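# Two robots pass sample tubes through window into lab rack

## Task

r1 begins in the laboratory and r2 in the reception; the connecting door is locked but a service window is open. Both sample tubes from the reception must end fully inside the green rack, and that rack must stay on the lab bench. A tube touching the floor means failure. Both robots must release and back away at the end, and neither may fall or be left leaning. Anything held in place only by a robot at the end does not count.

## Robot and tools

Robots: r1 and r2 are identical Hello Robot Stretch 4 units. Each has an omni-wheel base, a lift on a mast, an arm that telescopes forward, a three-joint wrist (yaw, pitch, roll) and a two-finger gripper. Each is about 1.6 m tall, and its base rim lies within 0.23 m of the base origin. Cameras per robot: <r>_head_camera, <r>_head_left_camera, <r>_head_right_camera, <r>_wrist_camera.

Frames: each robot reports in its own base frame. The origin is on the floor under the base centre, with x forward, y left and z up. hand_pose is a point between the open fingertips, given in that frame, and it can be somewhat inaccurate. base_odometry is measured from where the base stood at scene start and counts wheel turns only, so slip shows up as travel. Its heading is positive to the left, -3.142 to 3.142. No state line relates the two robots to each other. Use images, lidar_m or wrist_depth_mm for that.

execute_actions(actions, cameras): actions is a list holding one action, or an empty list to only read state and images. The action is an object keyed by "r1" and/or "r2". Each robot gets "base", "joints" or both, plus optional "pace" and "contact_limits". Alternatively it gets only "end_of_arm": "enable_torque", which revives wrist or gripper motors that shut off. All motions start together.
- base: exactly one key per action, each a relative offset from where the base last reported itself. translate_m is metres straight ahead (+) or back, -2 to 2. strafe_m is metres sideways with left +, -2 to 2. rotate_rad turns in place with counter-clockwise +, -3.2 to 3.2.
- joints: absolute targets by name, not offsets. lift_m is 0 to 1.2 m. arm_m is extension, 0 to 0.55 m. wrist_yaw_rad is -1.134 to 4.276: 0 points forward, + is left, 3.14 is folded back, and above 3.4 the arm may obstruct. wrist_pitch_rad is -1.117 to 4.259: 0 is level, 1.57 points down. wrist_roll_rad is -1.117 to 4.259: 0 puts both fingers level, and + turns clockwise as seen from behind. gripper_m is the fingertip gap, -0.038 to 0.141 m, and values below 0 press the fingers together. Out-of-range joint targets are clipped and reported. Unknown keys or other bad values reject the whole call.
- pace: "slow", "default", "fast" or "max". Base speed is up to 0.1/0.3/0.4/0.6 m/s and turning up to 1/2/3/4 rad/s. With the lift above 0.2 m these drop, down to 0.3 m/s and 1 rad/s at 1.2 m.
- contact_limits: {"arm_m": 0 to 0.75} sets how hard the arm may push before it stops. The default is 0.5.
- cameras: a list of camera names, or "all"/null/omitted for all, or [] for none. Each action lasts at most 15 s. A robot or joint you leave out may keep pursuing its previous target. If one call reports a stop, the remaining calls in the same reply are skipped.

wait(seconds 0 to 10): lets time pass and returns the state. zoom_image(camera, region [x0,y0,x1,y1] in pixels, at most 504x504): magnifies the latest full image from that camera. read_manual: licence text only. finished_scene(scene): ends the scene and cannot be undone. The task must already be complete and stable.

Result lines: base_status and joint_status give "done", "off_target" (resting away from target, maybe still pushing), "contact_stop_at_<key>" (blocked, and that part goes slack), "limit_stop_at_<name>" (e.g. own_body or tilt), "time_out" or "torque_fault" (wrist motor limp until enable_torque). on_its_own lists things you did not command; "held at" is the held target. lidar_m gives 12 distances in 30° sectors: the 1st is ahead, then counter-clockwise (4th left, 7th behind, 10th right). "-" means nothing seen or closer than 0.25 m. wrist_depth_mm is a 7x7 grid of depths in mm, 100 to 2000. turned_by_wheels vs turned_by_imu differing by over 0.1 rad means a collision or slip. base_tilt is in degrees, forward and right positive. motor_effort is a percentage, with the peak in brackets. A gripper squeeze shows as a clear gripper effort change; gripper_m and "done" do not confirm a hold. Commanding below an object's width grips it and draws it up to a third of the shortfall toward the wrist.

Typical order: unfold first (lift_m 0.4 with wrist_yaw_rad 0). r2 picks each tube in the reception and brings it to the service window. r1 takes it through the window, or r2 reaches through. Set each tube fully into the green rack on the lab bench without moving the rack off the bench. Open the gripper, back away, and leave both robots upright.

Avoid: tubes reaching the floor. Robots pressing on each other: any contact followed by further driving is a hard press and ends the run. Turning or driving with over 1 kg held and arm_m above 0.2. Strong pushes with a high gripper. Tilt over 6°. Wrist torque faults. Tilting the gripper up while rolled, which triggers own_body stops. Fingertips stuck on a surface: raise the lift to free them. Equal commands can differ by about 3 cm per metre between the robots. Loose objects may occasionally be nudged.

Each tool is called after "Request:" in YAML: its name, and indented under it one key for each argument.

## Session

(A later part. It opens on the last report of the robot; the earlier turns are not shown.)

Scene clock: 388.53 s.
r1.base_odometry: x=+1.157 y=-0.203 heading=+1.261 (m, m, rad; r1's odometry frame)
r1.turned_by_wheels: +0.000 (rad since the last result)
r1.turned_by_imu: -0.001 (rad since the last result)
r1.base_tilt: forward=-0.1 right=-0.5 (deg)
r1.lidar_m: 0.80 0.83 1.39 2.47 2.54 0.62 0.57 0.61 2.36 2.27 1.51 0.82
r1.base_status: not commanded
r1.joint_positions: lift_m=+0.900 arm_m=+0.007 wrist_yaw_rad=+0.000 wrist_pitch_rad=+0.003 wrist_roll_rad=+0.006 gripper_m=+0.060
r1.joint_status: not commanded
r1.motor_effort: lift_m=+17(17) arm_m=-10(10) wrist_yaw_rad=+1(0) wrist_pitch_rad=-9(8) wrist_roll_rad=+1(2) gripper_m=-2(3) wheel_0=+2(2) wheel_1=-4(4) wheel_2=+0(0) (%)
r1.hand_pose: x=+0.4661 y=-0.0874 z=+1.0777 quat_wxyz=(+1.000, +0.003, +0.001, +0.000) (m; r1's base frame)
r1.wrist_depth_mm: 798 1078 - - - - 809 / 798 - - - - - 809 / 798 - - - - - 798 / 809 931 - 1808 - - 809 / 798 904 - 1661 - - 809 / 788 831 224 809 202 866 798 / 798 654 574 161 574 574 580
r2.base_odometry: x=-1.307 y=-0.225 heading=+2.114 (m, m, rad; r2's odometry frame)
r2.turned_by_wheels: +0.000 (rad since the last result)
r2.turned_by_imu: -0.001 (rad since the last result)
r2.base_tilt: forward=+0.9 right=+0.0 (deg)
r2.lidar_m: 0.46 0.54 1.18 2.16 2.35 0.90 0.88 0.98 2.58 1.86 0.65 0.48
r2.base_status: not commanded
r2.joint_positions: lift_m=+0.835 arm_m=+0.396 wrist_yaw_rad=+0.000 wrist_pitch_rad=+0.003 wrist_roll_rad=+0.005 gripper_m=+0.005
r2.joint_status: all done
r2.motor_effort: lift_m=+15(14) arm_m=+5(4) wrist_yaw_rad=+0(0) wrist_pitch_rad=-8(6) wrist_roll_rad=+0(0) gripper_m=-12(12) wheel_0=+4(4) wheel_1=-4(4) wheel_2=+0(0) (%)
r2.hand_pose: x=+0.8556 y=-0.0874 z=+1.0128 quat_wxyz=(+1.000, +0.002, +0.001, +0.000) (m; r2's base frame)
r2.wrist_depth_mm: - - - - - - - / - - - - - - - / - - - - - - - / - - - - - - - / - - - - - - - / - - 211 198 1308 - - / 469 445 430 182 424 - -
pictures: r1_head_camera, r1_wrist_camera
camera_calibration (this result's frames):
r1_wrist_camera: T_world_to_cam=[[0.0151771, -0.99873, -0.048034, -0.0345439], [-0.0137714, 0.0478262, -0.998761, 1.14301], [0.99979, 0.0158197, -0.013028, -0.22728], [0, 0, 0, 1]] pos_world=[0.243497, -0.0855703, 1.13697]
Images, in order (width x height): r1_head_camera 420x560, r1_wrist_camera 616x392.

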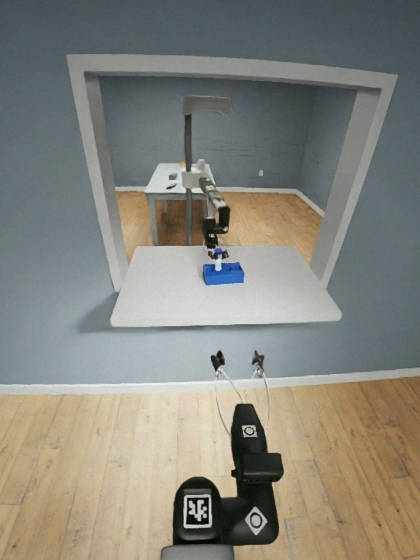

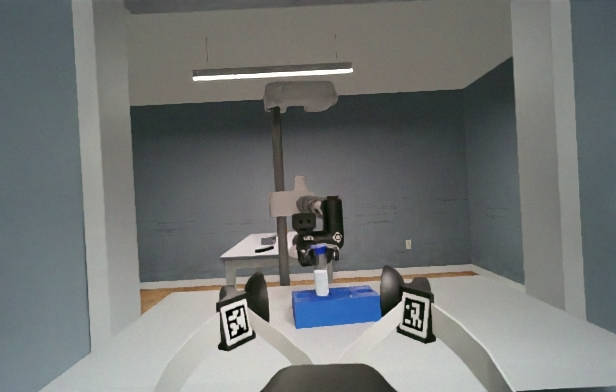

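In. Lower more, release, withdraw.

Request:
execute_actions:
  actions:
    - {"r2":{"joints":{"lift_m":0.812},"pace":"slow"}}
  cameras: []

Request:
execute_actions:
  actions:
    - {"r2":{"joints":{"gripper_m":0.07},"pace":"slow"}}
  cameras: []

Request:
execute_actions:
  actions:
    - {"r2":{"joints":{"lift_m":0.9},"pace":"slow"},"r1":{"base":{"translate_m":0.2},"joints":{"lift_m":0.92}}}
  cameras: []

Request:
execute_actions:
  actions:
    - {"r2":{"joints":{"arm_m":0.0}},"r1":{"joints":{"lift_m":0.81}}}
  cameras: ["r1_wrist_camera","r1_head_camera"]

Scene clock: 394.97 s.
r1.base_odometry: x=+1.157 y=-0.203 heading=+1.261 (m, m, rad; r1's odometry frame)
r1.turned_by_wheels: +0.000 (rad since the last result)
r1.turned_by_imu: -0.001 (rad since the last result)
r1.base_tilt: forward=-0.1 right=-0.3 (deg)
r1.lidar_m: 0.77 0.79 1.39 2.44 2.54 0.63 0.57 0.59 2.39 2.28 1.52 0.84
r1.base_status: not commanded
r1.joint_positions: lift_m=+0.900 arm_m=+0.007 wrist_yaw_rad=+0.000 wrist_pitch_rad=+0.003 wrist_roll_rad=+0.006 gripper_m=+0.060
r1.joint_status: not commanded
r1.motor_effort: lift_m=+17(17) arm_m=-10(10) wrist_yaw_rad=+1(1) wrist_pitch_rad=-9(8) wrist_roll_rad=+1(1) gripper_m=-4(3) wheel_0=+3(3) wheel_1=-4(4) wheel_2=+0(0) (%)
r1.hand_pose: x=+0.4661 y=-0.0874 z=+1.0777 quat_wxyz=(+1.000, +0.003, +0.001, +0.000) (m; r1's base frame)
r1.wrist_depth_mm: 798 1078 - - - - 798 / 788 - - - - - 809 / 809 - - - - - 798 / 798 917 - - - - 809 / 788 891 - 1708 - - 798 / 798 831 224 809 202 854 788 / 798 661 574 162 574 574 580
r2.base_odometry: x=-1.307 y=-0.225 heading=+2.114 (m, m, rad; r2's odometry frame)
r2.turned_by_wheels: +0.000 (rad since the last result)
r2.turned_by_imu: -0.001 (rad since the last result)
r2.base_tilt: forward=+0.7 right=-0.1 (deg)
r2.lidar_m: 0.48 0.52 1.21 2.17 2.37 0.88 0.89 0.96 2.58 1.88 0.62 0.50
r2.base_status: not commanded
r2.joint_positions: lift_m=+0.812 arm_m=+0.396 wrist_yaw_rad=+0.000 wrist_pitch_rad=+0.002 wrist_roll_rad=+0.005 gripper_m=+0.005
r2.joint_status: all done
r2.motor_effort: lift_m=+15(16) arm_m=+5(4) wrist_yaw_rad=-1(1) wrist_pitch_rad=-5(7) wrist_roll_rad=+0(0) gripper_m=-13(12) wheel_0=+5(4) wheel_1=-4(4) wheel_2=+0(0) (%)
r2.hand_pose: x=+0.8556 y=-0.0873 z=+0.9900 quat_wxyz=(+1.000, +0.002, +0.001, +0.000) (m; r2's base frame)
r2.wrist_depth_mm: - - - - - - - / - - - - - - - / - - - - - - - / - - - - - - - / - - - - - - - / - - 211 196 1281 - - / 415 394 377 179 375 387 -
pictures: none
No camera images: the call's "cameras" was empty. Leave "cameras" out to get every camera's image.

Scene clock: 397.50 s.
r1.base_odometry: x=+1.157 y=-0.203 heading=+1.261 (m, m, rad; r1's odometry frame)
r1.turned_by_wheels: +0.000 (rad since the last result)
r1.turned_by_imu: -0.001 (rad since the last result)
r1.base_tilt: forward=-0.1 right=-0.4 (deg)
r1.lidar_m: 0.79 0.80 1.42 2.46 2.53 0.62 0.56 0.61 2.38 2.26 1.55 0.83
r1.base_status: not commanded
r1.joint_positions: lift_m=+0.900 arm_m=+0.007 wrist_yaw_rad=+0.000 wrist_pitch_rad=+0.003 wrist_roll_rad=+0.006 gripper_m=+0.060
r1.joint_status: not commanded
r1.motor_effort: lift_m=+17(17) arm_m=-10(10) wrist_yaw_rad=+1(1) wrist_pitch_rad=-8(8) wrist_roll_rad=+1(1) gripper_m=-2(4) wheel_0=+2(2) wheel_1=-4(4) wheel_2=+0(0) (%)
r1.hand_pose: x=+0.4661 y=-0.0874 z=+1.0777 quat_wxyz=(+1.000, +0.003, +0.001, +0.000) (m; r1's base frame)
r1.wrist_depth_mm: 788 1098 - - - - 798 / 798 - - - - - 798 / 798 - - - - - 809 / 788 917 - - - - 820 / 798 891 - 1661 - - 809 / 798 831 224 798 202 854 798 / 798 647 574 161 574 574 574
r2.base_odometry: x=-1.307 y=-0.225 heading=+2.114 (m, m, rad; r2's odometry frame)
r2.turned_by_wheels: +0.000 (rad since the last result)
r2.turned_by_imu: -0.001 (rad since the last result)
r2.base_tilt: forward=+0.8 right=+0.0 (deg)
r2.lidar_m: 0.46 0.55 1.18 2.16 2.36 0.90 0.90 0.97 2.57 1.87 0.65 0.49
r2.base_status: not commanded
r2.joint_positions: lift_m=+0.812 arm_m=+0.396 wrist_yaw_rad=+0.000 wrist_pitch_rad=+0.002 wrist_roll_rad=+0.005 gripper_m=+0.070
r2.joint_status: all done
r2.motor_effort: lift_m=+15(15) arm_m=+4(5) wrist_yaw_rad=-1(1) wrist_pitch_rad=-5(5) wrist_roll_rad=-1(1) gripper_m=-3(13) wheel_0=+5(4) wheel_1=-4(4) wheel_2=+0(0) (%)
r2.hand_pose: x=+0.8556 y=-0.0874 z=+0.9900 quat_wxyz=(+1.000, +0.002, +0.001, +0.000) (m; r2's base frame)
r2.wrist_depth_mm: - - - - - - - / - - - - - - - / - - - - - - - / - - - - - - - / - - - - - - - / - - 211 1863 212 - - / 415 397 392 149 397 389 -
pictures: none
No camera images: the call's "cameras" was empty. Leave "cameras" out to get every camera's image.

Scene clock: 399.57 s.
r1.base_odometry: x=+1.218 y=-0.012 heading=+1.262 (m, m, rad; r1's odometry frame)
r1.turned_by_wheels: +0.001 (rad since the last result)
r1.turned_by_imu: +0.000 (rad since the last result)
r1.base_tilt: forward=+0.0 right=-0.3 (deg)
r1.lidar_m: 0.57 0.61 1.13 2.47 2.55 0.83 0.79 0.82 2.37 2.28 1.23 0.64
r1.base_status: done
r1.joint_positions: lift_m=+0.920 arm_m=+0.007 wrist_yaw_rad=+0.000 wrist_pitch_rad=+0.003 wrist_roll_rad=+0.006 gripper_m=+0.060
r1.joint_status: all done
r1.motor_effort: lift_m=+21(24) arm_m=-10(10) wrist_yaw_rad=+1(1) wrist_pitch_rad=-8(9) wrist_roll_rad=+2(1) gripper_m=-2(2) wheel_0=+4(8) wheel_1=+7(15) wheel_2=+0(13) (%)
r1.hand_pose: x=+0.4661 y=-0.0874 z=+1.0973 quat_wxyz=(+1.000, +0.003, +0.001, +0.000) (m; r1's base frame)
r1.wrist_depth_mm: 640 - - - - - - / 640 - - 1464 - - - / 621 - - - - - - / 627 - - 1464 - - - / 615 - - - - - - / 609 - 224 1499 202 904 820 / 603 707 603 162 585 559 615
r2.base_odometry: x=-1.307 y=-0.225 heading=+2.114 (m, m, rad; r2's odometry frame)
r2.turned_by_wheels: +0.000 (rad since the last result)
r2.turned_by_imu: -0.001 (rad since the last result)
r2.base_tilt: forward=+0.9 right=-0.1 (deg)
r2.lidar_m: 0.47 0.55 1.19 2.15 2.37 0.91 0.86 0.97 2.56 1.88 0.65 0.49
r2.base_status: not commanded
r2.joint_positions: lift_m=+0.900 arm_m=+0.396 wrist_yaw_rad=+0.000 wrist_pitch_rad=+0.002 wrist_roll_rad=+0.005 gripper_m=+0.070
r2.joint_status: all done
r2.motor_effort: lift_m=+25(25) arm_m=+4(5) wrist_yaw_rad=+0(1) wrist_pitch_rad=-5(4) wrist_roll_rad=-1(1) gripper_m=-3(6) wheel_0=+4(5) wheel_1=-4(4) wheel_2=+0(0) (%)
r2.hand_pose: x=+0.8556 y=-0.0874 z=+1.0772 quat_wxyz=(+1.000, +0.002, +0.001, +0.000) (m; r2's base frame)
r2.wrist_depth_mm: - - - - - - - / - - - - - - - / - - - - - - - / - - - - 1078 - - / - - - - - - - / - - 211 - 212 - - / - - - 149 - - -
pictures: none
No camera images: the call's "cameras" was empty. Leave "cameras" out to get every camera's image.

Scene clock: 401.83 s.
r1.base_odometry: x=+1.218 y=-0.012 heading=+1.262 (m, m, rad; r1's odometry frame)
r1.turned_by_wheels: +0.000 (rad since the last result)
r1.turned_by_imu: -0.001 (rad since the last result)
r1.base_tilt: forward=-0.2 right=-0.4 (deg)
r1.lidar_m: 0.58 0.61 1.15 2.45 2.55 0.85 0.79 0.81 2.37 2.27 1.24 0.60
r1.base_status: not commanded
r1.joint_positions: lift_m=+0.810 arm_m=+0.007 wrist_yaw_rad=+0.000 wrist_pitch_rad=+0.003 wrist_roll_rad=+0.006 gripper_m=+0.060
r1.joint_status: all done
r1.motor_effort: lift_m=+16(21) arm_m=-10(10) wrist_yaw_rad=+1(1) wrist_pitch_rad=-8(8) wrist_roll_rad=-1(0) gripper_m=-3(4) wheel_0=+4(4) wheel_1=+7(7) wheel_2=+0(0) (%)
r1.hand_pose: x=+0.4661 y=-0.0874 z=+0.9877 quat_wxyz=(+1.000, +0.003, +0.001, +0.000) (m; r1's base frame)
r1.wrist_depth_mm: 647 - - - - - - / 634 - - - - - - / 634 - - - - - - / 621 - - - - - - / 609 - - - - - - / 597 654 224 574 202 559 544 / 442 430 373 162 375 375 375
r2.base_odometry: x=-1.307 y=-0.225 heading=+2.114 (m, m, rad; r2's odometry frame)
r2.turned_by_wheels: +0.000 (rad since the last result)
r2.turned_by_imu: -0.001 (rad since the last result)
r2.base_tilt: forward=+0.9 right=-0.1 (deg)
r2.lidar_m: 0.46 0.54 1.19 2.17 2.38 0.91 0.87 0.96 2.58 1.88 0.66 0.49
r2.base_status: not commanded
r2.joint_positions: lift_m=+0.900 arm_m=+0.001 wrist_yaw_rad=+0.000 wrist_pitch_rad=+0.002 wrist_roll_rad=+0.005 gripper_m=+0.070
r2.joint_status: all done
r2.motor_effort: lift_m=+25(25) arm_m=-4(4) wrist_yaw_rad=+0(0) wrist_pitch_rad=-5(5) wrist_roll_rad=-2(0) gripper_m=-3(2) wheel_0=+5(4) wheel_1=-4(4) wheel_2=+0(0) (%)
r2.hand_pose: x=+0.4602 y=-0.0875 z=+1.0771 quat_wxyz=(+1.000, +0.002, +0.001, +0.000) (m; r2's base frame)
r2.wrist_depth_mm: 699 - - - - - - / 691 - - - - - - / - - - - - - - / - - - - - - - / - - - - - - - / - - 211 - 211 - - / 615 597 539 149 603 585 574
pictures: r1_head_camera, r1_wrist_camera
camera_calibration (this result's frames):
r1_wrist_camera: T_world_to_cam=[[0.0151486, -0.998731, -0.048034, -0.0388606], [-0.01377, 0.0478266, -0.998761, 1.05314], [0.99979, 0.0157912, -0.013028, -0.228433], [0, 0, 0, 1]] pos_world=[0.243476, -0.0855722, 1.04699]
Images, in order (width x height): r1_head_camera 420x560, r1_wrist_camera 616x392.

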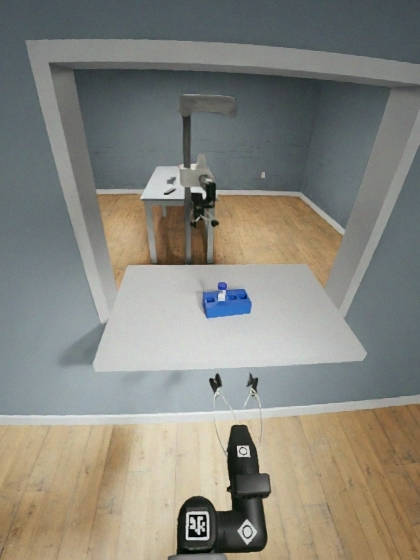

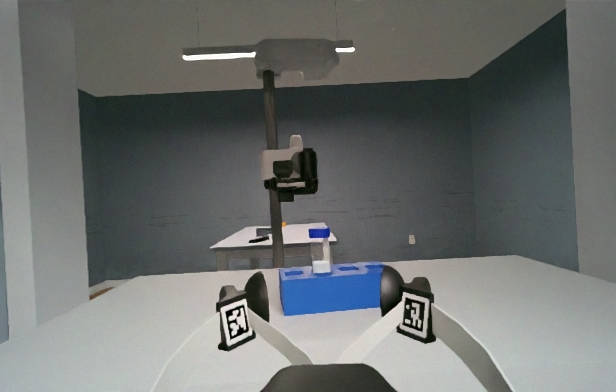

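Request:
execute_actions:
  actions:
    - {"r1":{"joints":{"arm_m":0.33,"gripper_m":0.065}},"r2":{"base":{"translate_m":-0.4}}}
  cameras: ["r1_wrist_camera"]

Scene clock: 408.27 s.
r1.base_odometry: x=+1.218 y=-0.012 heading=+1.262 (m, m, rad; r1's odometry frame)
r1.turned_by_wheels: +0.000 (rad since the last result)
r1.turned_by_imu: -0.001 (rad since the last result)
r1.base_tilt: forward=+0.0 right=-0.3 (deg)
r1.lidar_m: 0.58 0.61 1.11 2.47 2.54 0.85 0.79 0.81 2.36 2.28 1.25 0.63
r1.base_status: not commanded
r1.joint_positions: lift_m=+0.810 arm_m=+0.328 wrist_yaw_rad=+0.000 wrist_pitch_rad=+0.002 wrist_roll_rad=+0.006 gripper_m=+0.065
r1.joint_status: all done
r1.motor_effort: lift_m=+16(16) arm_m=+10(14) wrist_yaw_rad=+1(1) wrist_pitch_rad=-8(8) wrist_roll_rad=+1(1) gripper_m=-3(5) wheel_0=+5(5) wheel_1=+7(7) wheel_2=+0(0) (%)
r1.hand_pose: x=+0.7876 y=-0.0874 z=+0.9878 quat_wxyz=(+1.000, +0.003, +0.001, +0.000) (m; r1's base frame)
r1.wrist_depth_mm: - - - - - - - / - - - - - - - / - - - - - - - / - - - - - - - / - - - - - - - / - - 216 591 204 549 535 / 442 424 329 160 267 268 375
r2.base_odometry: x=-1.100 y=-0.567 heading=+2.114 (m, m, rad; r2's odometry frame)
r2.turned_by_wheels: -0.001 (rad since the last result)
r2.turned_by_imu: -0.001 (rad since the last result)
r2.base_tilt: forward=+0.9 right=-0.1 (deg)
r2.lidar_m: 0.88 0.95 1.83 2.21 2.41 0.51 0.46 0.56 2.53 2.49 1.42 0.89
r2.base_status: done
r2.joint_positions: lift_m=+0.900 arm_m=+0.001 wrist_yaw_rad=+0.000 wrist_pitch_rad=+0.002 wrist_roll_rad=+0.005 gripper_m=+0.070
r2.joint_status: not commanded
r2.motor_effort: lift_m=+25(25) arm_m=-5(5) wrist_yaw_rad=+0(1) wrist_pitch_rad=-7(6) wrist_roll_rad=+0(1) gripper_m=-2(0) wheel_0=-3(9) wheel_1=-5(10) wheel_2=+2(12) (%)
r2.hand_pose: x=+0.4602 y=-0.0874 z=+1.0771 quat_wxyz=(+1.000, +0.002, +0.001, +0.000) (m; r2's base frame)
r2.wrist_depth_mm: 1008 976 - - - 854 842 / 991 1025 - - - 831 831 / 991 1042 - - - 854 831 / 976 1042 - - - 866 831 / 960 1025 - - - 866 820 / 960 960 212 946 211 831 809 / 960 699 668 148 640 615 809
pictures: r1_wrist_camera
camera_calibration (this result's frames):
r1_wrist_camera: T_world_to_cam=[[0.0151722, -0.998731, -0.0480304, -0.0437466], [-0.0135279, 0.0478265, -0.998764, 1.05745], [0.999793, 0.0158032, -0.0127851, -0.550129], [0, 0, 0, 1]] pos_world=[0.564984, -0.0855714, 1.04701]
Images, in order (width x height): r1_wrist_camera 616x392.

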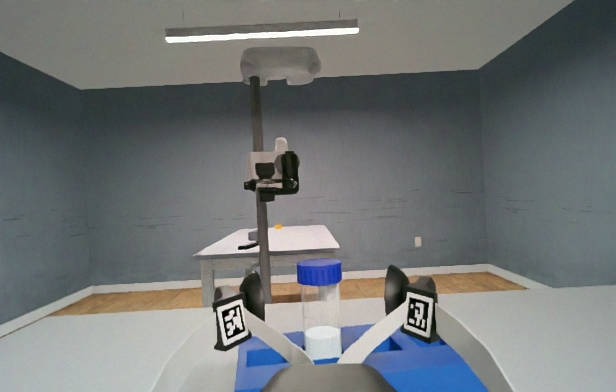

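Request:
execute_actions:
  actions:
    - {"r1":{"joints":{"arm_m":0.412},"pace":"slow"}}
  cameras: []

Request:
execute_actions:
  actions:
    - {"r1":{"joints":{"gripper_m":0.0}}}
  cameras: ["r1_wrist_camera"]

Request:
execute_actions:
  actions:
    - {"r1":{"joints":{"lift_m":0.9},"pace":"slow"}}
  cameras: ["r1_wrist_camera"]

Scene clock: 413.73 s.
r1.base_odometry: x=+1.218 y=-0.012 heading=+1.262 (m, m, rad; r1's odometry frame)
r1.turned_by_wheels: +0.000 (rad since the last result)
r1.turned_by_imu: -0.001 (rad since the last result)
r1.base_tilt: forward=+0.0 right=-0.4 (deg)
r1.lidar_m: 0.59 0.60 1.12 2.47 2.55 0.82 0.77 0.81 2.37 2.29 1.22 0.62
r1.base_status: not commanded
r1.joint_positions: lift_m=+0.810 arm_m=+0.410 wrist_yaw_rad=+0.000 wrist_pitch_rad=+0.002 wrist_roll_rad=+0.006 gripper_m=+0.065
r1.joint_status: all done
r1.motor_effort: lift_m=+16(17) arm_m=+10(11) wrist_yaw_rad=+1(1) wrist_pitch_rad=-6(8) wrist_roll_rad=-2(0) gripper_m=-2(2) wheel_0=+4(4) wheel_1=+7(7) wheel_2=+0(0) (%)
r1.hand_pose: x=+0.8696 y=-0.0874 z=+0.9878 quat_wxyz=(+1.000, +0.003, +0.001, +0.000) (m; r1's base frame)
r1.wrist_depth_mm: - - - - - - - / - - - - - - - / - - - - - - - / - - - - - - - / - - - - - - - / - - 216 224 204 - 535 / 442 424 382 160 264 251 373
r2.base_odometry: x=-1.100 y=-0.567 heading=+2.114 (m, m, rad; r2's odometry frame)
r2.turned_by_wheels: +0.000 (rad since the last result)
r2.turned_by_imu: -0.001 (rad since the last result)
r2.base_tilt: forward=+0.9 right=-0.2 (deg)
r2.lidar_m: 0.87 0.96 1.84 2.22 2.40 0.51 0.51 0.55 2.52 2.48 1.41 0.91
r2.base_status: not commanded
r2.joint_positions: lift_m=+0.900 arm_m=+0.001 wrist_yaw_rad=+0.000 wrist_pitch_rad=+0.002 wrist_roll_rad=+0.005 gripper_m=+0.070
r2.joint_status: not commanded
r2.motor_effort: lift_m=+25(25) arm_m=-4(4) wrist_yaw_rad=+0(0) wrist_pitch_rad=-4(6) wrist_roll_rad=+0(0) gripper_m=-6(3) wheel_0=-3(3) wheel_1=-5(5) wheel_2=+2(2) (%)
r2.hand_pose: x=+0.4602 y=-0.0874 z=+1.0771 quat_wxyz=(+1.000, +0.002, +0.001, +0.000) (m; r2's base frame)
r2.wrist_depth_mm: 1008 976 - - - 842 842 / 991 1025 - - - 842 820 / 991 1042 - - - 866 831 / 991 1042 - - - 866 820 / 976 1025 - 1983 - 854 820 / 976 960 211 946 211 842 809 / 960 707 676 149 634 609 809
pictures: none
No camera images: the call's "cameras" was empty. Leave "cameras" out to get every camera's image.

Scene clock: 415.17 s.
r1.base_odometry: x=+1.218 y=-0.012 heading=+1.262 (m, m, rad; r1's odometry frame)
r1.turned_by_wheels: +0.000 (rad since the last result)
r1.turned_by_imu: +0.000 (rad since the last result)
r1.base_tilt: forward=-0.2 right=-0.4 (deg)
r1.lidar_m: 0.58 0.60 1.14 2.47 2.56 0.82 0.77 0.80 2.35 2.27 1.23 0.62
r1.base_status: not commanded
r1.joint_positions: lift_m=+0.810 arm_m=+0.410 wrist_yaw_rad=+0.000 wrist_pitch_rad=+0.002 wrist_roll_rad=+0.006 gripper_m=+0.000
r1.joint_status: all done
r1.motor_effort: lift_m=+16(16) arm_m=+10(11) wrist_yaw_rad=+0(0) wrist_pitch_rad=-8(8) wrist_roll_rad=+0(0) gripper_m=-14(17) wheel_0=+4(4) wheel_1=+7(6) wheel_2=+0(1) (%)
r1.hand_pose: x=+0.8697 y=-0.0873 z=+0.9878 quat_wxyz=(+1.000, +0.003, +0.001, +0.000) (m; r1's base frame)
r1.wrist_depth_mm: - - - - - - - / - - - - - - - / - - - - - - - / - - - - - - - / - - - - - - - / - - 1983 202 193 554 535 / 436 421 364 382 256 235 375
r2.base_odometry: x=-1.100 y=-0.567 heading=+2.114 (m, m, rad; r2's odometry frame)
r2.turned_by_wheels: +0.000 (rad since the last result)
r2.turned_by_imu: +0.000 (rad since the last result)
r2.base_tilt: forward=+0.9 right=-0.3 (deg)
r2.lidar_m: 0.88 0.98 1.84 2.19 2.42 0.49 0.48 0.52 2.52 2.49 1.41 0.91
r2.base_status: not commanded
r2.joint_positions: lift_m=+0.900 arm_m=+0.001 wrist_yaw_rad=+0.000 wrist_pitch_rad=+0.002 wrist_roll_rad=+0.005 gripper_m=+0.070
r2.joint_status: not commanded
r2.motor_effort: lift_m=+25(25) arm_m=-4(4) wrist_yaw_rad=+0(0) wrist_pitch_rad=-7(6) wrist_roll_rad=-1(1) gripper_m=-4(3) wheel_0=-3(3) wheel_1=-5(5) wheel_2=+2(1) (%)
r2.hand_pose: x=+0.4602 y=-0.0874 z=+1.0771 quat_wxyz=(+1.000, +0.002, +0.001, +0.000) (m; r2's base frame)
r2.wrist_depth_mm: 1008 991 - - - 842 831 / 1008 1042 - - - 854 820 / 1008 1025 - - - 842 831 / 976 1060 - - - 854 820 / 960 1025 - - - 866 820 / 960 946 211 931 211 831 809 / 960 707 668 149 634 615 798
pictures: r1_wrist_camera
camera_calibration (this result's frames):
r1_wrist_camera: T_world_to_cam=[[0.0154183, -0.998727, -0.0480303, -0.045134], [-0.0135402, 0.0478231, -0.998764, 1.05857], [0.999789, 0.0160496, -0.0127856, -0.63212], [0, 0, 0, 1]] pos_world=[0.647016, -0.0855552, 1.04701]
Images, in order (width x height): r1_wrist_camera 616x392.

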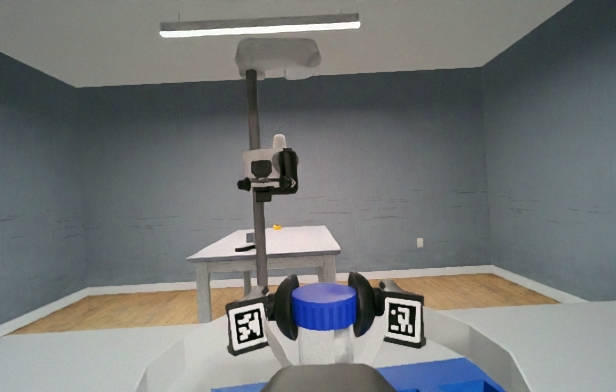

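Scene clock: 416.80 s.
r1.base_odometry: x=+1.218 y=-0.012 heading=+1.262 (m, m, rad; r1's odometry frame)
r1.turned_by_wheels: +0.000 (rad since the last result)
r1.turned_by_imu: +0.000 (rad since the last result)
r1.base_tilt: forward=-0.2 right=-0.3 (deg)
r1.lidar_m: 0.59 0.61 1.14 2.46 2.54 0.83 0.76 0.81 2.37 2.28 1.22 0.61
r1.base_status: not commanded
r1.joint_positions: lift_m=+0.900 arm_m=+0.410 wrist_yaw_rad=+0.000 wrist_pitch_rad=+0.003 wrist_roll_rad=+0.006 gripper_m=+0.000
r1.joint_status: all done
r1.motor_effort: lift_m=+22(23) arm_m=+9(10) wrist_yaw_rad=+1(0) wrist_pitch_rad=-8(8) wrist_roll_rad=-1(1) gripper_m=-15(15) wheel_0=+4(4) wheel_1=+7(7) wheel_2=+0(0) (%)
r1.hand_pose: x=+0.8697 y=-0.0873 z=+1.0772 quat_wxyz=(+1.000, +0.003, +0.001, +0.000) (m; r1's base frame)
r1.wrist_depth_mm: - - - - - - - / - - - - - - - / - - - - - - - / - - - - - - - / - - - - - - - / - - 1983 202 193 - - / - - 1983 1499 - 512 -
r2.base_odometry: x=-1.100 y=-0.567 heading=+2.114 (m, m, rad; r2's odometry frame)
r2.turned_by_wheels: +0.000 (rad since the last result)
r2.turned_by_imu: +0.000 (rad since the last result)
r2.base_tilt: forward=+1.0 right=+0.0 (deg)
r2.lidar_m: 0.86 0.97 1.84 2.22 2.42 0.50 0.50 0.55 2.52 2.48 1.41 0.91
r2.base_status: not commanded
r2.joint_positions: lift_m=+0.900 arm_m=+0.001 wrist_yaw_rad=+0.000 wrist_pitch_rad=+0.002 wrist_roll_rad=+0.005 gripper_m=+0.070
r2.joint_status: not commanded
r2.motor_effort: lift_m=+25(25) arm_m=-4(4) wrist_yaw_rad=+0(1) wrist_pitch_rad=-5(5) wrist_roll_rad=-1(1) gripper_m=-2(5) wheel_0=-3(3) wheel_1=-4(4) wheel_2=+2(2) (%)
r2.hand_pose: x=+0.4602 y=-0.0874 z=+1.0771 quat_wxyz=(+1.000, +0.002, +0.001, +0.000) (m; r2's base frame)
r2.wrist_depth_mm: 991 976 - - - 842 831 / 991 1025 - - - 854 820 / 976 1060 - - - 866 820 / 976 1025 - - - 854 820 / 976 1060 - - - 866 831 / 976 976 211 960 211 831 809 / 976 707 676 149 634 609 809
pictures: r1_wrist_camera
camera_calibration (this result's frames):
r1_wrist_camera: T_world_to_cam=[[0.0154057, -0.998727, -0.048034, -0.0408213], [-0.0137904, 0.0478229, -0.998761, 1.14815], [0.999786, 0.016049, -0.0130361, -0.630705], [0, 0, 0, 1]] pos_world=[0.647032, -0.0855552, 1.13655]
Images, in order (width x height): r1_wrist_camera 616x392.

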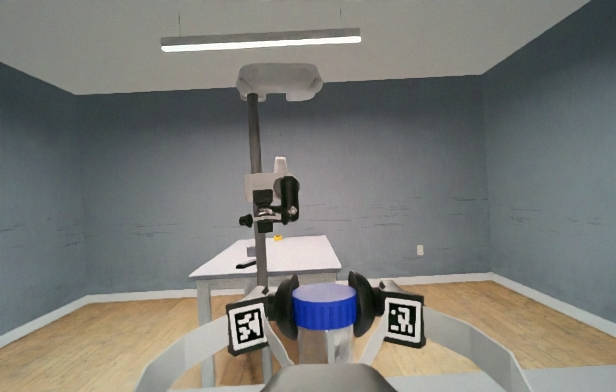

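Request:
execute_actions:
  actions:
    - {"r1":{"joints":{"lift_m":0.95,"arm_m":0.005},"base":{"translate_m":-0.2}}}
  cameras: []

Request:
execute_actions:
  actions:
    - {"r1":{"base":{"strafe_m":0.96}}}
  cameras: []

Request:
execute_actions:
  actions:
    - {"r1":{"base":{"rotate_rad":-1.571},"pace":"slow"}}
  cameras: []

Request:
execute_actions:
  actions:
    - {"r1":{"base":{"strafe_m":-1.36},"joints":{"wrist_yaw_rad":1.2}}}
  cameras: []

Request:
execute_actions:
  actions:
    - {"r1":{"joints":{"arm_m":0.42,"lift_m":0.80},"pace":"slow"}}
  cameras: ["r1_head_camera"]

Request:
zoom_image:
  camera: "r1_head_camera"
  region: [100,280,190,360]

Scene clock: 426.63 s.
r1.base_odometry: x=+1.157 y=-0.203 heading=+1.261 (m, m, rad; r1's odometry frame)
r1.turned_by_wheels: -0.001 (rad since the last result)
r1.turned_by_imu: -0.001 (rad since the last result)
r1.base_tilt: forward=-0.1 right=-0.3 (deg)
r1.lidar_m: 0.44 0.82 1.40 2.46 2.55 0.63 0.57 0.62 2.38 2.26 1.51 0.84
r1.base_status: done
r1.joint_positions: lift_m=+0.950 arm_m=+0.007 wrist_yaw_rad=+0.000 wrist_pitch_rad=+0.003 wrist_roll_rad=+0.006 gripper_m=+0.000
r1.joint_status: all done
r1.motor_effort: lift_m=+21(24) arm_m=-10(8) wrist_yaw_rad=+1(0) wrist_pitch_rad=-10(10) wrist_roll_rad=+1(0) gripper_m=-15(16) wheel_0=-4(10) wheel_1=-6(15) wheel_2=-1(11) (%)
r1.hand_pose: x=+0.4661 y=-0.0875 z=+1.1271 quat_wxyz=(+1.000, +0.003, +0.002, +0.000) (m; r1's base frame)
r1.wrist_depth_mm: 798 904 - - - - 820 / 788 - - - - - 809 / 798 - - - - - 809 / 809 931 - - - - 798 / 798 891 - - - - 809 / 798 891 1042 202 193 1008 809 / 788 768 661 691 668 621 683
r2.base_odometry: x=-1.100 y=-0.567 heading=+2.114 (m, m, rad; r2's odometry frame)
r2.turned_by_wheels: +0.000 (rad since the last result)
r2.turned_by_imu: -0.001 (rad since the last result)
r2.base_tilt: forward=+0.9 right=-0.2 (deg)
r2.lidar_m: 0.87 0.98 1.85 2.22 2.43 0.49 0.49 0.52 2.52 2.48 1.43 0.90
r2.base_status: not commanded
r2.joint_positions: lift_m=+0.900 arm_m=+0.001 wrist_yaw_rad=+0.000 wrist_pitch_rad=+0.002 wrist_roll_rad=+0.005 gripper_m=+0.070
r2.joint_status: not commanded
r2.motor_effort: lift_m=+25(25) arm_m=-5(4) wrist_yaw_rad=+0(0) wrist_pitch_rad=-6(6) wrist_roll_rad=-1(1) gripper_m=-1(1) wheel_0=-3(3) wheel_1=-5(4) wheel_2=+2(2) (%)
r2.hand_pose: x=+0.4602 y=-0.0874 z=+1.0771 quat_wxyz=(+1.000, +0.002, +0.001, +0.000) (m; r2's base frame)
r2.wrist_depth_mm: 991 976 - - - 854 842 / 1008 1042 - - - 842 842 / 991 1042 - - - 854 831 / 976 1042 - - - 866 820 / 991 1042 - - - 842 809 / 960 960 212 946 211 831 820 / 976 707 676 149 640 615 820
pictures: none
No camera images: the call's "cameras" was empty. Leave "cameras" out to get every camera's image.

Scene clock: 431.17 s.
r1.base_odometry: x=+0.242 y=+0.090 heading=+1.261 (m, m, rad; r1's odometry frame)
r1.turned_by_wheels: +0.000 (rad since the last result)
r1.turned_by_imu: +0.000 (rad since the last result)
r1.base_tilt: forward=-0.1 right=-0.2 (deg)
r1.lidar_m: 0.46 1.01 1.35 1.52 1.56 2.05 3.37 0.79 0.91 3.25 1.15 1.03
r1.base_status: done
r1.joint_positions: lift_m=+0.950 arm_m=+0.007 wrist_yaw_rad=+0.000 wrist_pitch_rad=+0.003 wrist_roll_rad=+0.006 gripper_m=+0.000
r1.joint_status: not commanded
r1.motor_effort: lift_m=+22(21) arm_m=-10(10) wrist_yaw_rad=+2(1) wrist_pitch_rad=-10(10) wrist_roll_rad=+0(1) gripper_m=-14(14) wheel_0=-4(15) wheel_1=+6(15) wheel_2=+0(0) (%)
r1.hand_pose: x=+0.4661 y=-0.0875 z=+1.1271 quat_wxyz=(+1.000, +0.003, +0.002, +0.000) (m; r1's base frame)
r1.wrist_depth_mm: 741 759 768 768 768 768 768 / 732 759 759 759 768 768 768 / 741 768 759 750 759 768 759 / 732 759 768 768 759 759 778 / 750 759 759 768 768 768 759 / 741 768 759 202 194 768 759 / 732 768 750 759 768 759 768
r2.base_odometry: x=-1.100 y=-0.567 heading=+2.114 (m, m, rad; r2's odometry frame)
r2.turned_by_wheels: +0.000 (rad since the last result)
r2.turned_by_imu: -0.001 (rad since the last result)
r2.base_tilt: forward=+0.8 right=-0.1 (deg)
r2.lidar_m: 0.86 0.96 1.84 2.21 2.44 0.51 0.47 0.54 2.51 2.48 1.40 0.90
r2.base_status: not commanded
r2.joint_positions: lift_m=+0.900 arm_m=+0.001 wrist_yaw_rad=+0.000 wrist_pitch_rad=+0.002 wrist_roll_rad=+0.005 gripper_m=+0.070
r2.joint_status: not commanded
r2.motor_effort: lift_m=+25(25) arm_m=-4(4) wrist_yaw_rad=+0(0) wrist_pitch_rad=-6(5) wrist_roll_rad=+0(0) gripper_m=+1(4) wheel_0=-3(3) wheel_1=-5(5) wheel_2=+2(2) (%)
r2.hand_pose: x=+0.4602 y=-0.0874 z=+1.0771 quat_wxyz=(+1.000, +0.002, +0.001, +0.000) (m; r2's base frame)
r2.wrist_depth_mm: 976 976 - - - 842 831 / 976 1025 - - - 842 820 / 991 1042 - - - 854 831 / 976 1042 - - - 854 820 / 976 1042 - - - 866 831 / 991 976 212 946 211 842 820 / 960 691 683 148 634 621 809
pictures: none
No camera images: the call's "cameras" was empty. Leave "cameras" out to get every camera's image.

Scene clock: 434.03 s.
r1.base_odometry: x=+0.242 y=+0.089 heading=-0.308 (m, m, rad; r1's odometry frame)
r1.turned_by_wheels: -1.570 (rad since the last result)
r1.turned_by_imu: -1.557 (rad since the last result)
r1.base_tilt: forward=+0.0 right=-0.3 (deg)
r1.lidar_m: 0.44 1.13 1.01 0.96 0.99 1.31 1.50 1.55 2.11 3.30 0.78 0.89
r1.base_status: done
r1.joint_positions: lift_m=+0.950 arm_m=+0.007 wrist_yaw_rad=+0.000 wrist_pitch_rad=+0.003 wrist_roll_rad=+0.006 gripper_m=+0.000
r1.joint_status: not commanded
r1.motor_effort: lift_m=+21(22) arm_m=-10(10) wrist_yaw_rad=+0(1) wrist_pitch_rad=-10(9) wrist_roll_rad=+0(1) gripper_m=-15(13) wheel_0=+3(11) wheel_1=+8(14) wheel_2=+3(8) (%)
r1.hand_pose: x=+0.4661 y=-0.0874 z=+1.1272 quat_wxyz=(+1.000, +0.003, +0.002, +0.000) (m; r1's base frame)
r1.wrist_depth_mm: 1756 - - - - - - / 1661 - - - - - - / 1708 - - - - - - / 1661 - - - - - - / 1661 - - - - - - / 1618 - - 202 193 - - / 1576 - - - - 1025 960
r2.base_odometry: x=-1.100 y=-0.567 heading=+2.114 (m, m, rad; r2's odometry frame)
r2.turned_by_wheels: +0.000 (rad since the last result)
r2.turned_by_imu: -0.001 (rad since the last result)
r2.base_tilt: forward=+0.9 right=-0.2 (deg)
r2.lidar_m: 0.87 0.97 1.81 2.21 2.42 0.51 0.49 0.56 2.52 2.49 1.43 0.90
r2.base_status: not commanded
r2.joint_positions: lift_m=+0.900 arm_m=+0.001 wrist_yaw_rad=+0.000 wrist_pitch_rad=+0.002 wrist_roll_rad=+0.005 gripper_m=+0.070
r2.joint_status: not commanded
r2.motor_effort: lift_m=+25(25) arm_m=-4(4) wrist_yaw_rad=+0(1) wrist_pitch_rad=-7(5) wrist_roll_rad=+0(0) gripper_m=-5(2) wheel_0=-3(3) wheel_1=-4(5) wheel_2=+2(2) (%)
r2.hand_pose: x=+0.4602 y=-0.0874 z=+1.0771 quat_wxyz=(+1.000, +0.002, +0.001, +0.000) (m; r2's base frame)
r2.wrist_depth_mm: 991 991 - - - 842 820 / 991 1042 - - - 831 831 / 991 1025 - - - 866 820 / 991 1060 - - - 854 820 / 976 1060 - - - 866 820 / 976 960 211 931 211 831 820 / 960 699 676 149 627 609 798
pictures: none
No camera images: the call's "cameras" was empty. Leave "cameras" out to get every camera's image.

Scene clock: 439.90 s.
r1.base_odometry: x=-0.171 y=-1.206 heading=-0.309 (m, m, rad; r1's odometry frame)
r1.turned_by_wheels: +0.000 (rad since the last result)
r1.turned_by_imu: -0.005 (rad since the last result)
r1.base_tilt: forward=-0.1 right=-0.4 (deg)
r1.lidar_m: 0.52 0.40 0.75 2.32 2.17 1.54 1.42 1.48 2.02 1.95 0.82 0.58
r1.base_status: done
r1.joint_positions: lift_m=+0.950 arm_m=+0.007 wrist_yaw_rad=+1.200 wrist_pitch_rad=+0.003 wrist_roll_rad=+0.006 gripper_m=+0.000
r1.joint_status: all done
r1.motor_effort: lift_m=+21(21) arm_m=-10(10) wrist_yaw_rad=+2(5) wrist_pitch_rad=-10(10) wrist_roll_rad=+0(0) gripper_m=-15(15) wheel_0=+3(11) wheel_1=-7(17) wheel_2=+0(2) (%)
r1.hand_pose: x=+0.3637 y=+0.2372 z=+1.1272 quat_wxyz=(+0.825, +0.002, +0.003, +0.565) (m; r1's base frame)
r1.wrist_depth_mm: - - - - - - - / - - - - - - - / 1983 - - - - - - / 1983 - - - - - - / 1983 - - - - - - / - - - 202 193 - - / 1921 - - - - 831 917
r2.base_odometry: x=-1.100 y=-0.567 heading=+2.114 (m, m, rad; r2's odometry frame)
r2.turned_by_wheels: +0.000 (rad since the last result)
r2.turned_by_imu: -0.002 (rad since the last result)
r2.base_tilt: forward=+0.8 right=-0.2 (deg)
r2.lidar_m: 0.86 0.98 1.85 2.23 2.42 0.51 0.47 0.53 2.52 2.49 1.42 0.89
r2.base_status: not commanded
r2.joint_positions: lift_m=+0.900 arm_m=+0.001 wrist_yaw_rad=+0.000 wrist_pitch_rad=+0.002 wrist_roll_rad=+0.005 gripper_m=+0.070
r2.joint_status: not commanded
r2.motor_effort: lift_m=+25(25) arm_m=-4(4) wrist_yaw_rad=+1(0) wrist_pitch_rad=-5(6) wrist_roll_rad=-1(0) gripper_m=-3(2) wheel_0=-3(3) wheel_1=-4(5) wheel_2=+2(1) (%)
r2.hand_pose: x=+0.4602 y=-0.0874 z=+1.0771 quat_wxyz=(+1.000, +0.002, +0.001, +0.000) (m; r2's base frame)
r2.wrist_depth_mm: 991 991 - - - 842 831 / 991 1042 - - - 831 831 / 991 1042 - - - 866 820 / 991 1042 - - - 866 820 / 976 1025 - - - 866 820 / 976 960 211 946 211 820 820 / 946 715 676 149 634 615 809
pictures: none
No camera images: the call's "cameras" was empty. Leave "cameras" out to get every camera's image.

Scene clock: 445.33 s.
r1.base_odometry: x=-0.171 y=-1.206 heading=-0.309 (m, m, rad; r1's odometry frame)
r1.turned_by_wheels: +0.000 (rad since the last result)
r1.turned_by_imu: -0.001 (rad since the last result)
r1.base_tilt: forward=+0.0 right=-0.4 (deg)
r1.lidar_m: 0.50 0.56 0.76 2.32 2.16 1.53 1.43 1.47 2.00 1.95 0.79 0.57
r1.base_status: not commanded
r1.joint_positions: lift_m=+0.800 arm_m=+0.418 wrist_yaw_rad=+1.200 wrist_pitch_rad=+0.003 wrist_roll_rad=+0.006 gripper_m=+0.000
r1.joint_status: all done
r1.motor_effort: lift_m=+17(21) arm_m=+10(7) wrist_yaw_rad=+1(2) wrist_pitch_rad=-9(11) wrist_roll_rad=+0(0) gripper_m=-16(16) wheel_0=+3(3) wheel_1=-6(7) wheel_2=+0(0) (%)
r1.hand_pose: x=+0.7752 y=+0.2372 z=+0.9776 quat_wxyz=(+0.825, +0.002, +0.003, +0.565) (m; r1's base frame)
r1.wrist_depth_mm: - - - - - - - / - - - - - - - / - - - - - - - / - - - - - - - / - - - - - - - / 1983 - - 202 193 - - / 1921 - 574 603 585 530 585
r2.base_odometry: x=-1.100 y=-0.567 heading=+2.114 (m, m, rad; r2's odometry frame)
r2.turned_by_wheels: +0.000 (rad since the last result)
r2.turned_by_imu: -0.001 (rad since the last result)
r2.base_tilt: forward=+0.9 right=-0.1 (deg)
r2.lidar_m: 0.86 0.94 1.85 2.23 2.43 0.51 0.49 0.53 2.52 2.48 1.38 0.90
r2.base_status: not commanded
r2.joint_positions: lift_m=+0.900 arm_m=+0.001 wrist_yaw_rad=+0.000 wrist_pitch_rad=+0.002 wrist_roll_rad=+0.005 gripper_m=+0.070
r2.joint_status: not commanded
r2.motor_effort: lift_m=+25(25) arm_m=-5(4) wrist_yaw_rad=+0(0) wrist_pitch_rad=-5(6) wrist_roll_rad=-2(1) gripper_m=-1(3) wheel_0=-3(3) wheel_1=-5(5) wheel_2=+2(2) (%)
r2.hand_pose: x=+0.4602 y=-0.0874 z=+1.0771 quat_wxyz=(+1.000, +0.002, +0.001, +0.000) (m; r2's base frame)
r2.wrist_depth_mm: 991 976 - - - 842 831 / 991 1025 - - - 854 831 / 1008 1042 - - - 854 820 / 976 1042 - - - 854 831 / 960 1042 - - - 866 809 / 976 960 211 946 211 831 820 / 960 707 668 149 634 615 820
pictures: r1_head_camera
Images, in order (width x height): r1_head_camera 420x560.

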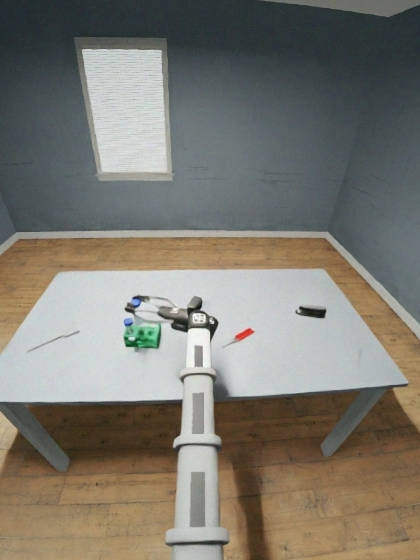

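Region (100, 280, 190, 360) of r1_head_camera's 420x560 image, scaled by 5.600, with more detail than that image has.

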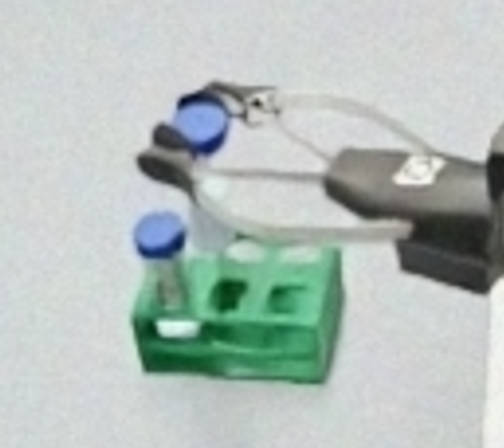

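Request:
execute_actions:
  actions:
    - {"r1":{"base":{"strafe_m":-0.046},"joints":{"arm_m":0.424},"pace":"slow"}}
  cameras: ["r1_head_camera"]

Request:
zoom_image:
  camera: "r1_head_camera"
  region: [90,280,180,360]

Scene clock: 451.23 s.
r1.base_odometry: x=-0.184 y=-1.250 heading=-0.309 (m, m, rad; r1's odometry frame)
r1.turned_by_wheels: +0.000 (rad since the last result)
r1.turned_by_imu: -0.002 (rad since the last result)
r1.base_tilt: forward=-0.1 right=-0.4 (deg)
r1.lidar_m: 0.53 0.56 0.77 2.38 2.18 1.55 1.44 1.50 1.99 1.88 0.79 0.58
r1.base_status: done
r1.joint_positions: lift_m=+0.800 arm_m=+0.422 wrist_yaw_rad=+1.200 wrist_pitch_rad=+0.003 wrist_roll_rad=+0.006 gripper_m=+0.000
r1.joint_status: all done
r1.motor_effort: lift_m=+17(16) arm_m=+10(9) wrist_yaw_rad=+2(2) wrist_pitch_rad=-10(10) wrist_roll_rad=+2(2) gripper_m=-16(17) wheel_0=+5(9) wheel_1=-10(10) wheel_2=+0(1) (%)
r1.hand_pose: x=+0.7792 y=+0.2372 z=+0.9776 quat_wxyz=(+0.825, +0.002, +0.003, +0.565) (m; r1's base frame)
r1.wrist_depth_mm: - - - - - - - / - - - - - - - / - - - - - - - / - - - - - - - / - - - - - - - / - - - 202 193 - - / - 676 574 574 580 535 591
r2.base_odometry: x=-1.100 y=-0.567 heading=+2.114 (m, m, rad; r2's odometry frame)
r2.turned_by_wheels: +0.000 (rad since the last result)
r2.turned_by_imu: -0.001 (rad since the last result)
r2.base_tilt: forward=+0.8 right=-0.1 (deg)
r2.lidar_m: 0.88 0.96 1.84 2.20 2.41 0.50 0.48 0.58 2.51 2.50 1.40 0.89
r2.base_status: not commanded
r2.joint_positions: lift_m=+0.900 arm_m=+0.001 wrist_yaw_rad=+0.000 wrist_pitch_rad=+0.002 wrist_roll_rad=+0.005 gripper_m=+0.070
r2.joint_status: not commanded
r2.motor_effort: lift_m=+25(25) arm_m=-4(5) wrist_yaw_rad=+0(0) wrist_pitch_rad=-7(6) wrist_roll_rad=-2(1) gripper_m=-6(2) wheel_0=-3(3) wheel_1=-4(5) wheel_2=+2(2) (%)
r2.hand_pose: x=+0.4602 y=-0.0874 z=+1.0771 quat_wxyz=(+1.000, +0.002, +0.001, +0.000) (m; r2's base frame)
r2.wrist_depth_mm: 1025 976 - - - 842 831 / 991 1025 - - - 842 820 / 976 1042 - - - 866 820 / 976 1042 - - - 854 831 / 976 1025 - - - 866 809 / 976 946 212 946 211 831 809 / 960 707 668 149 634 621 809
pictures: r1_head_camera
Images, in order (width x height): r1_head_camera 420x560.

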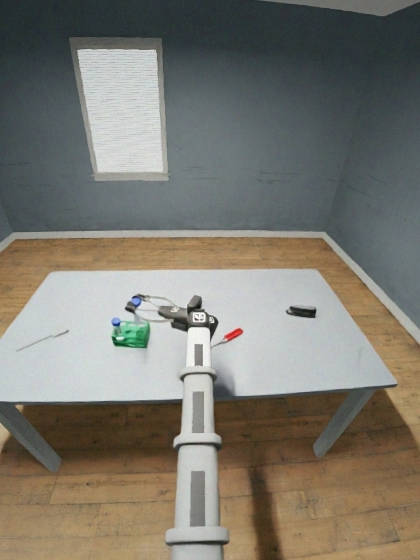

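Region (90, 280, 180, 360) of r1_head_camera's 420x560 image, scaled by 5.600, with more detail than that image has.

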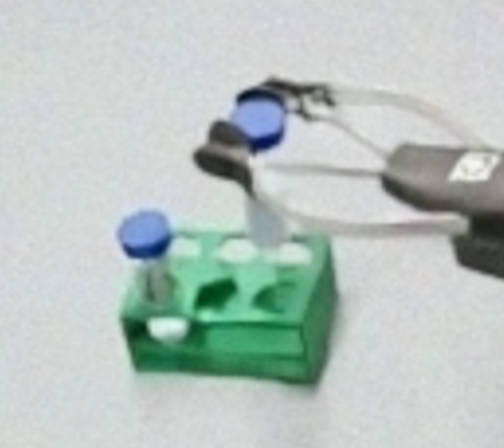

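Request:
execute_actions:
  actions:
    - {"r1":{"base":{"strafe_m":0.004},"joints":{"arm_m":0.430,"lift_m":0.77},"pace":"slow"}}
  cameras: ["r1_head_camera"]

Request:
zoom_image:
  camera: "r1_head_camera"
  region: [90,280,180,360]

Scene clock: 455.03 s.
r1.base_odometry: x=-0.183 y=-1.246 heading=-0.309 (m, m, rad; r1's odometry frame)
r1.turned_by_wheels: +0.000 (rad since the last result)
r1.turned_by_imu: -0.001 (rad since the last result)
r1.base_tilt: forward=-0.2 right=-0.3 (deg)
r1.lidar_m: 0.55 0.53 0.75 2.38 2.16 1.53 1.46 1.51 1.98 1.89 0.77 0.56
r1.base_status: done
r1.joint_positions: lift_m=+0.770 arm_m=+0.428 wrist_yaw_rad=+1.200 wrist_pitch_rad=+0.003 wrist_roll_rad=+0.006 gripper_m=+0.000
r1.joint_status: all done
r1.motor_effort: lift_m=+16(20) arm_m=+10(9) wrist_yaw_rad=+2(2) wrist_pitch_rad=-9(9) wrist_roll_rad=+1(2) gripper_m=-15(16) wheel_0=-6(8) wheel_1=+7(7) wheel_2=+0(0) (%)
r1.hand_pose: x=+0.7852 y=+0.2372 z=+0.9476 quat_wxyz=(+0.825, +0.002, +0.003, +0.565) (m; r1's base frame)
r1.wrist_depth_mm: - - - - - - - / - - - - - - - / - - - - - - - / - - - - - - - / - - - - - - - / - - - 202 194 866 - / 1983 603 517 274 517 473 525
r2.base_odometry: x=-1.100 y=-0.567 heading=+2.114 (m, m, rad; r2's odometry frame)
r2.turned_by_wheels: +0.000 (rad since the last result)
r2.turned_by_imu: -0.001 (rad since the last result)
r2.base_tilt: forward=+1.0 right=-0.2 (deg)
r2.lidar_m: 0.88 0.96 1.85 2.23 2.43 0.49 0.49 0.56 2.52 2.50 1.41 0.88
r2.base_status: not commanded
r2.joint_positions: lift_m=+0.900 arm_m=+0.001 wrist_yaw_rad=+0.000 wrist_pitch_rad=+0.002 wrist_roll_rad=+0.005 gripper_m=+0.070
r2.joint_status: not commanded
r2.motor_effort: lift_m=+25(25) arm_m=-4(4) wrist_yaw_rad=+0(0) wrist_pitch_rad=-6(5) wrist_roll_rad=+2(0) gripper_m=-5(2) wheel_0=-3(3) wheel_1=-5(4) wheel_2=+2(2) (%)
r2.hand_pose: x=+0.4602 y=-0.0874 z=+1.0771 quat_wxyz=(+1.000, +0.002, +0.001, +0.000) (m; r2's base frame)
r2.wrist_depth_mm: 991 991 - - - 842 831 / 991 1042 - - - 842 820 / 991 1025 - - - 854 820 / 976 1042 - - - 866 809 / 976 1042 - - - 866 820 / 976 946 211 960 212 831 809 / 976 707 676 149 634 615 820
pictures: r1_head_camera
Images, in order (width x height): r1_head_camera 420x560.

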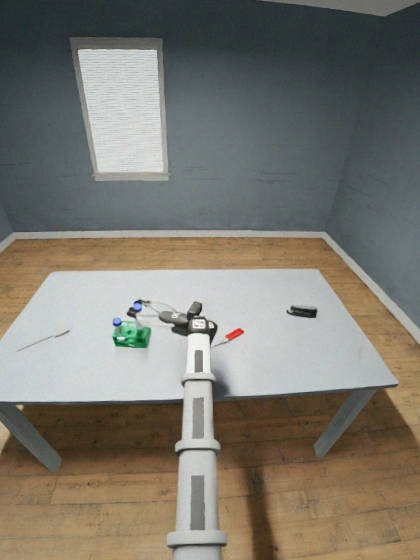

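Region (90, 280, 180, 360) of r1_head_camera's 420x560 image, scaled by 5.600, with more detail than that image has.

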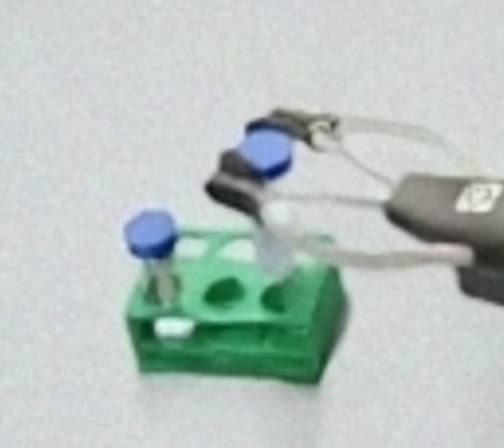

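Request:
execute_actions:
  actions:
    - {"r1":{"base":{"strafe_m":0.004},"pace":"slow"}}
  cameras: []

Request:
execute_actions:
  actions:
    - {"r1":{"joints":{"lift_m":0.735},"pace":"slow"}}
  cameras: ["r1_head_camera","r1_wrist_camera"]

Request:
zoom_image:
  camera: "r1_head_camera"
  region: [90,280,180,360]

Scene clock: 458.60 s.
r1.base_odometry: x=-0.182 y=-1.243 heading=-0.309 (m, m, rad; r1's odometry frame)
r1.turned_by_wheels: +0.000 (rad since the last result)
r1.turned_by_imu: -0.001 (rad since the last result)
r1.base_tilt: forward=-0.1 right=-0.4 (deg)
r1.lidar_m: 0.52 0.55 0.74 2.38 2.17 1.53 1.43 1.51 2.01 1.92 0.77 0.56
r1.base_status: done
r1.joint_positions: lift_m=+0.770 arm_m=+0.428 wrist_yaw_rad=+1.200 wrist_pitch_rad=+0.003 wrist_roll_rad=+0.006 gripper_m=+0.000
r1.joint_status: not commanded
r1.motor_effort: lift_m=+16(16) arm_m=+10(10) wrist_yaw_rad=+1(2) wrist_pitch_rad=-10(10) wrist_roll_rad=-1(1) gripper_m=-14(15) wheel_0=-5(8) wheel_1=+8(9) wheel_2=+0(0) (%)
r1.hand_pose: x=+0.7852 y=+0.2372 z=+0.9476 quat_wxyz=(+0.825, +0.002, +0.003, +0.565) (m; r1's base frame)
r1.wrist_depth_mm: - - - - - - - / - - - - - - - / - - - - - - - / - - - - - - - / - - - - - - - / - - - 203 194 878 - / 1983 603 512 273 521 473 525
r2.base_odometry: x=-1.100 y=-0.567 heading=+2.114 (m, m, rad; r2's odometry frame)
r2.turned_by_wheels: +0.000 (rad since the last result)
r2.turned_by_imu: -0.001 (rad since the last result)
r2.base_tilt: forward=+0.8 right=-0.2 (deg)
r2.lidar_m: 0.88 0.95 1.88 2.20 2.42 0.47 0.47 0.55 2.52 2.49 1.39 0.90
r2.base_status: not commanded
r2.joint_positions: lift_m=+0.900 arm_m=+0.001 wrist_yaw_rad=+0.000 wrist_pitch_rad=+0.002 wrist_roll_rad=+0.005 gripper_m=+0.070
r2.joint_status: not commanded
r2.motor_effort: lift_m=+25(25) arm_m=-4(4) wrist_yaw_rad=+0(0) wrist_pitch_rad=-5(5) wrist_roll_rad=+0(1) gripper_m=-2(2) wheel_0=-3(3) wheel_1=-5(5) wheel_2=+2(2) (%)
r2.hand_pose: x=+0.4602 y=-0.0874 z=+1.0771 quat_wxyz=(+1.000, +0.002, +0.001, +0.000) (m; r2's base frame)
r2.wrist_depth_mm: 991 991 - - - 842 831 / 991 1042 - - - 831 820 / 976 1042 - - - 854 831 / 976 1060 - - - 866 809 / 976 1042 - - - 854 820 / 960 960 211 946 211 831 820 / 976 699 676 149 634 609 798
pictures: none
No camera images: the call's "cameras" was empty. Leave "cameras" out to get every camera's image.

Scene clock: 459.73 s.
r1.base_odometry: x=-0.182 y=-1.243 heading=-0.309 (m, m, rad; r1's odometry frame)
r1.turned_by_wheels: +0.000 (rad since the last result)
r1.turned_by_imu: +0.000 (rad since the last result)
r1.base_tilt: forward=-0.1 right=-0.3 (deg)
r1.lidar_m: 0.51 0.56 0.72 2.37 2.20 1.53 1.43 1.51 2.01 1.89 0.83 0.57
r1.base_status: not commanded
r1.joint_positions: lift_m=+0.735 arm_m=+0.428 wrist_yaw_rad=+1.200 wrist_pitch_rad=+0.003 wrist_roll_rad=+0.006 gripper_m=+0.000
r1.joint_status: all done
r1.motor_effort: lift_m=+16(17) arm_m=+10(10) wrist_yaw_rad=+2(2) wrist_pitch_rad=-9(9) wrist_roll_rad=+2(0) gripper_m=-14(15) wheel_0=-6(6) wheel_1=+8(8) wheel_2=+0(0) (%)
r1.hand_pose: x=+0.7852 y=+0.2372 z=+0.9126 quat_wxyz=(+0.825, +0.002, +0.003, +0.565) (m; r1's base frame)
r1.wrist_depth_mm: - - - - - - - / - - - - - - - / - - - - - - - / - - - - - - - / - - - - - - - / - - 699 202 193 676 - / 574 517 442 271 439 407 449
r2.base_odometry: x=-1.100 y=-0.567 heading=+2.114 (m, m, rad; r2's odometry frame)
r2.turned_by_wheels: +0.000 (rad since the last result)
r2.turned_by_imu: +0.000 (rad since the last result)
r2.base_tilt: forward=+0.8 right=-0.1 (deg)
r2.lidar_m: 0.88 0.95 1.83 2.22 2.43 0.49 0.47 0.53 2.51 2.46 1.41 0.90
r2.base_status: not commanded
r2.joint_positions: lift_m=+0.900 arm_m=+0.001 wrist_yaw_rad=+0.000 wrist_pitch_rad=+0.002 wrist_roll_rad=+0.005 gripper_m=+0.070
r2.joint_status: not commanded
r2.motor_effort: lift_m=+25(24) arm_m=-4(5) wrist_yaw_rad=+0(0) wrist_pitch_rad=-6(5) wrist_roll_rad=-1(0) gripper_m=-1(2) wheel_0=-3(3) wheel_1=-5(5) wheel_2=+2(1) (%)
r2.hand_pose: x=+0.4602 y=-0.0874 z=+1.0771 quat_wxyz=(+1.000, +0.002, +0.001, +0.000) (m; r2's base frame)
r2.wrist_depth_mm: 1008 991 - - - 842 820 / 991 1042 - - - 831 831 / 976 1042 - - - 842 820 / 976 1060 - - - 866 809 / 960 1060 - - - 866 809 / 976 960 211 946 211 831 820 / 976 707 676 148 627 609 809
pictures: r1_head_camera, r1_wrist_camera
camera_calibration (this result's frames):
r1_wrist_camera: T_world_to_cam=[[0.936277, -0.347962, -0.048037, -0.600725], [-0.049649, 0.00428792, -0.998758, 1.00553], [0.347736, 0.937499, -0.0132613, -0.259951], [0, 0, 0, 1]] pos_world=[0.702763, 0.0303626, 0.971977]
Images, in order (width x height): r1_head_camera 420x560, r1_wrist_camera 616x392.

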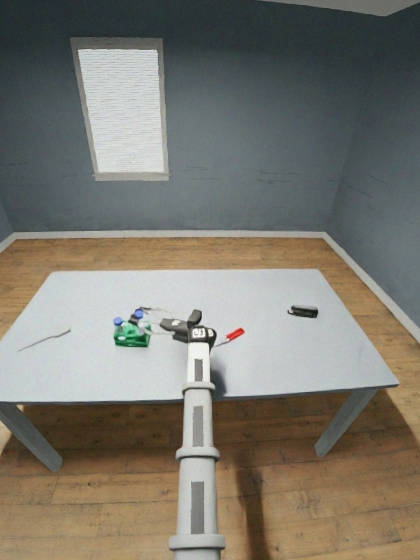

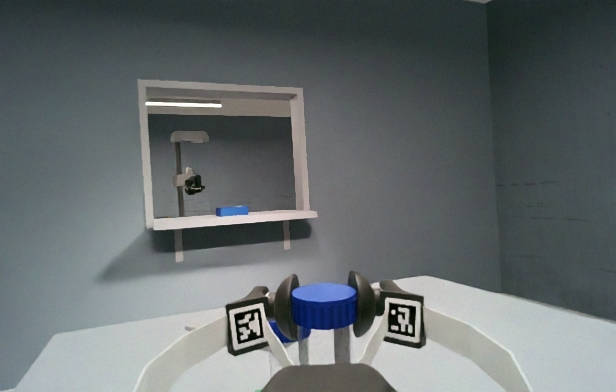

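Region (90, 280, 180, 360) of r1_head_camera's 420x560 image, scaled by 5.600, with more detail than that image has.

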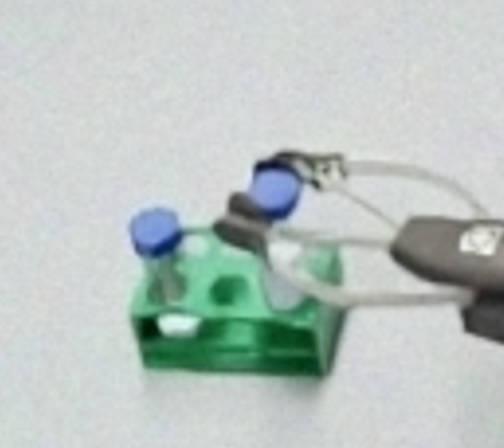

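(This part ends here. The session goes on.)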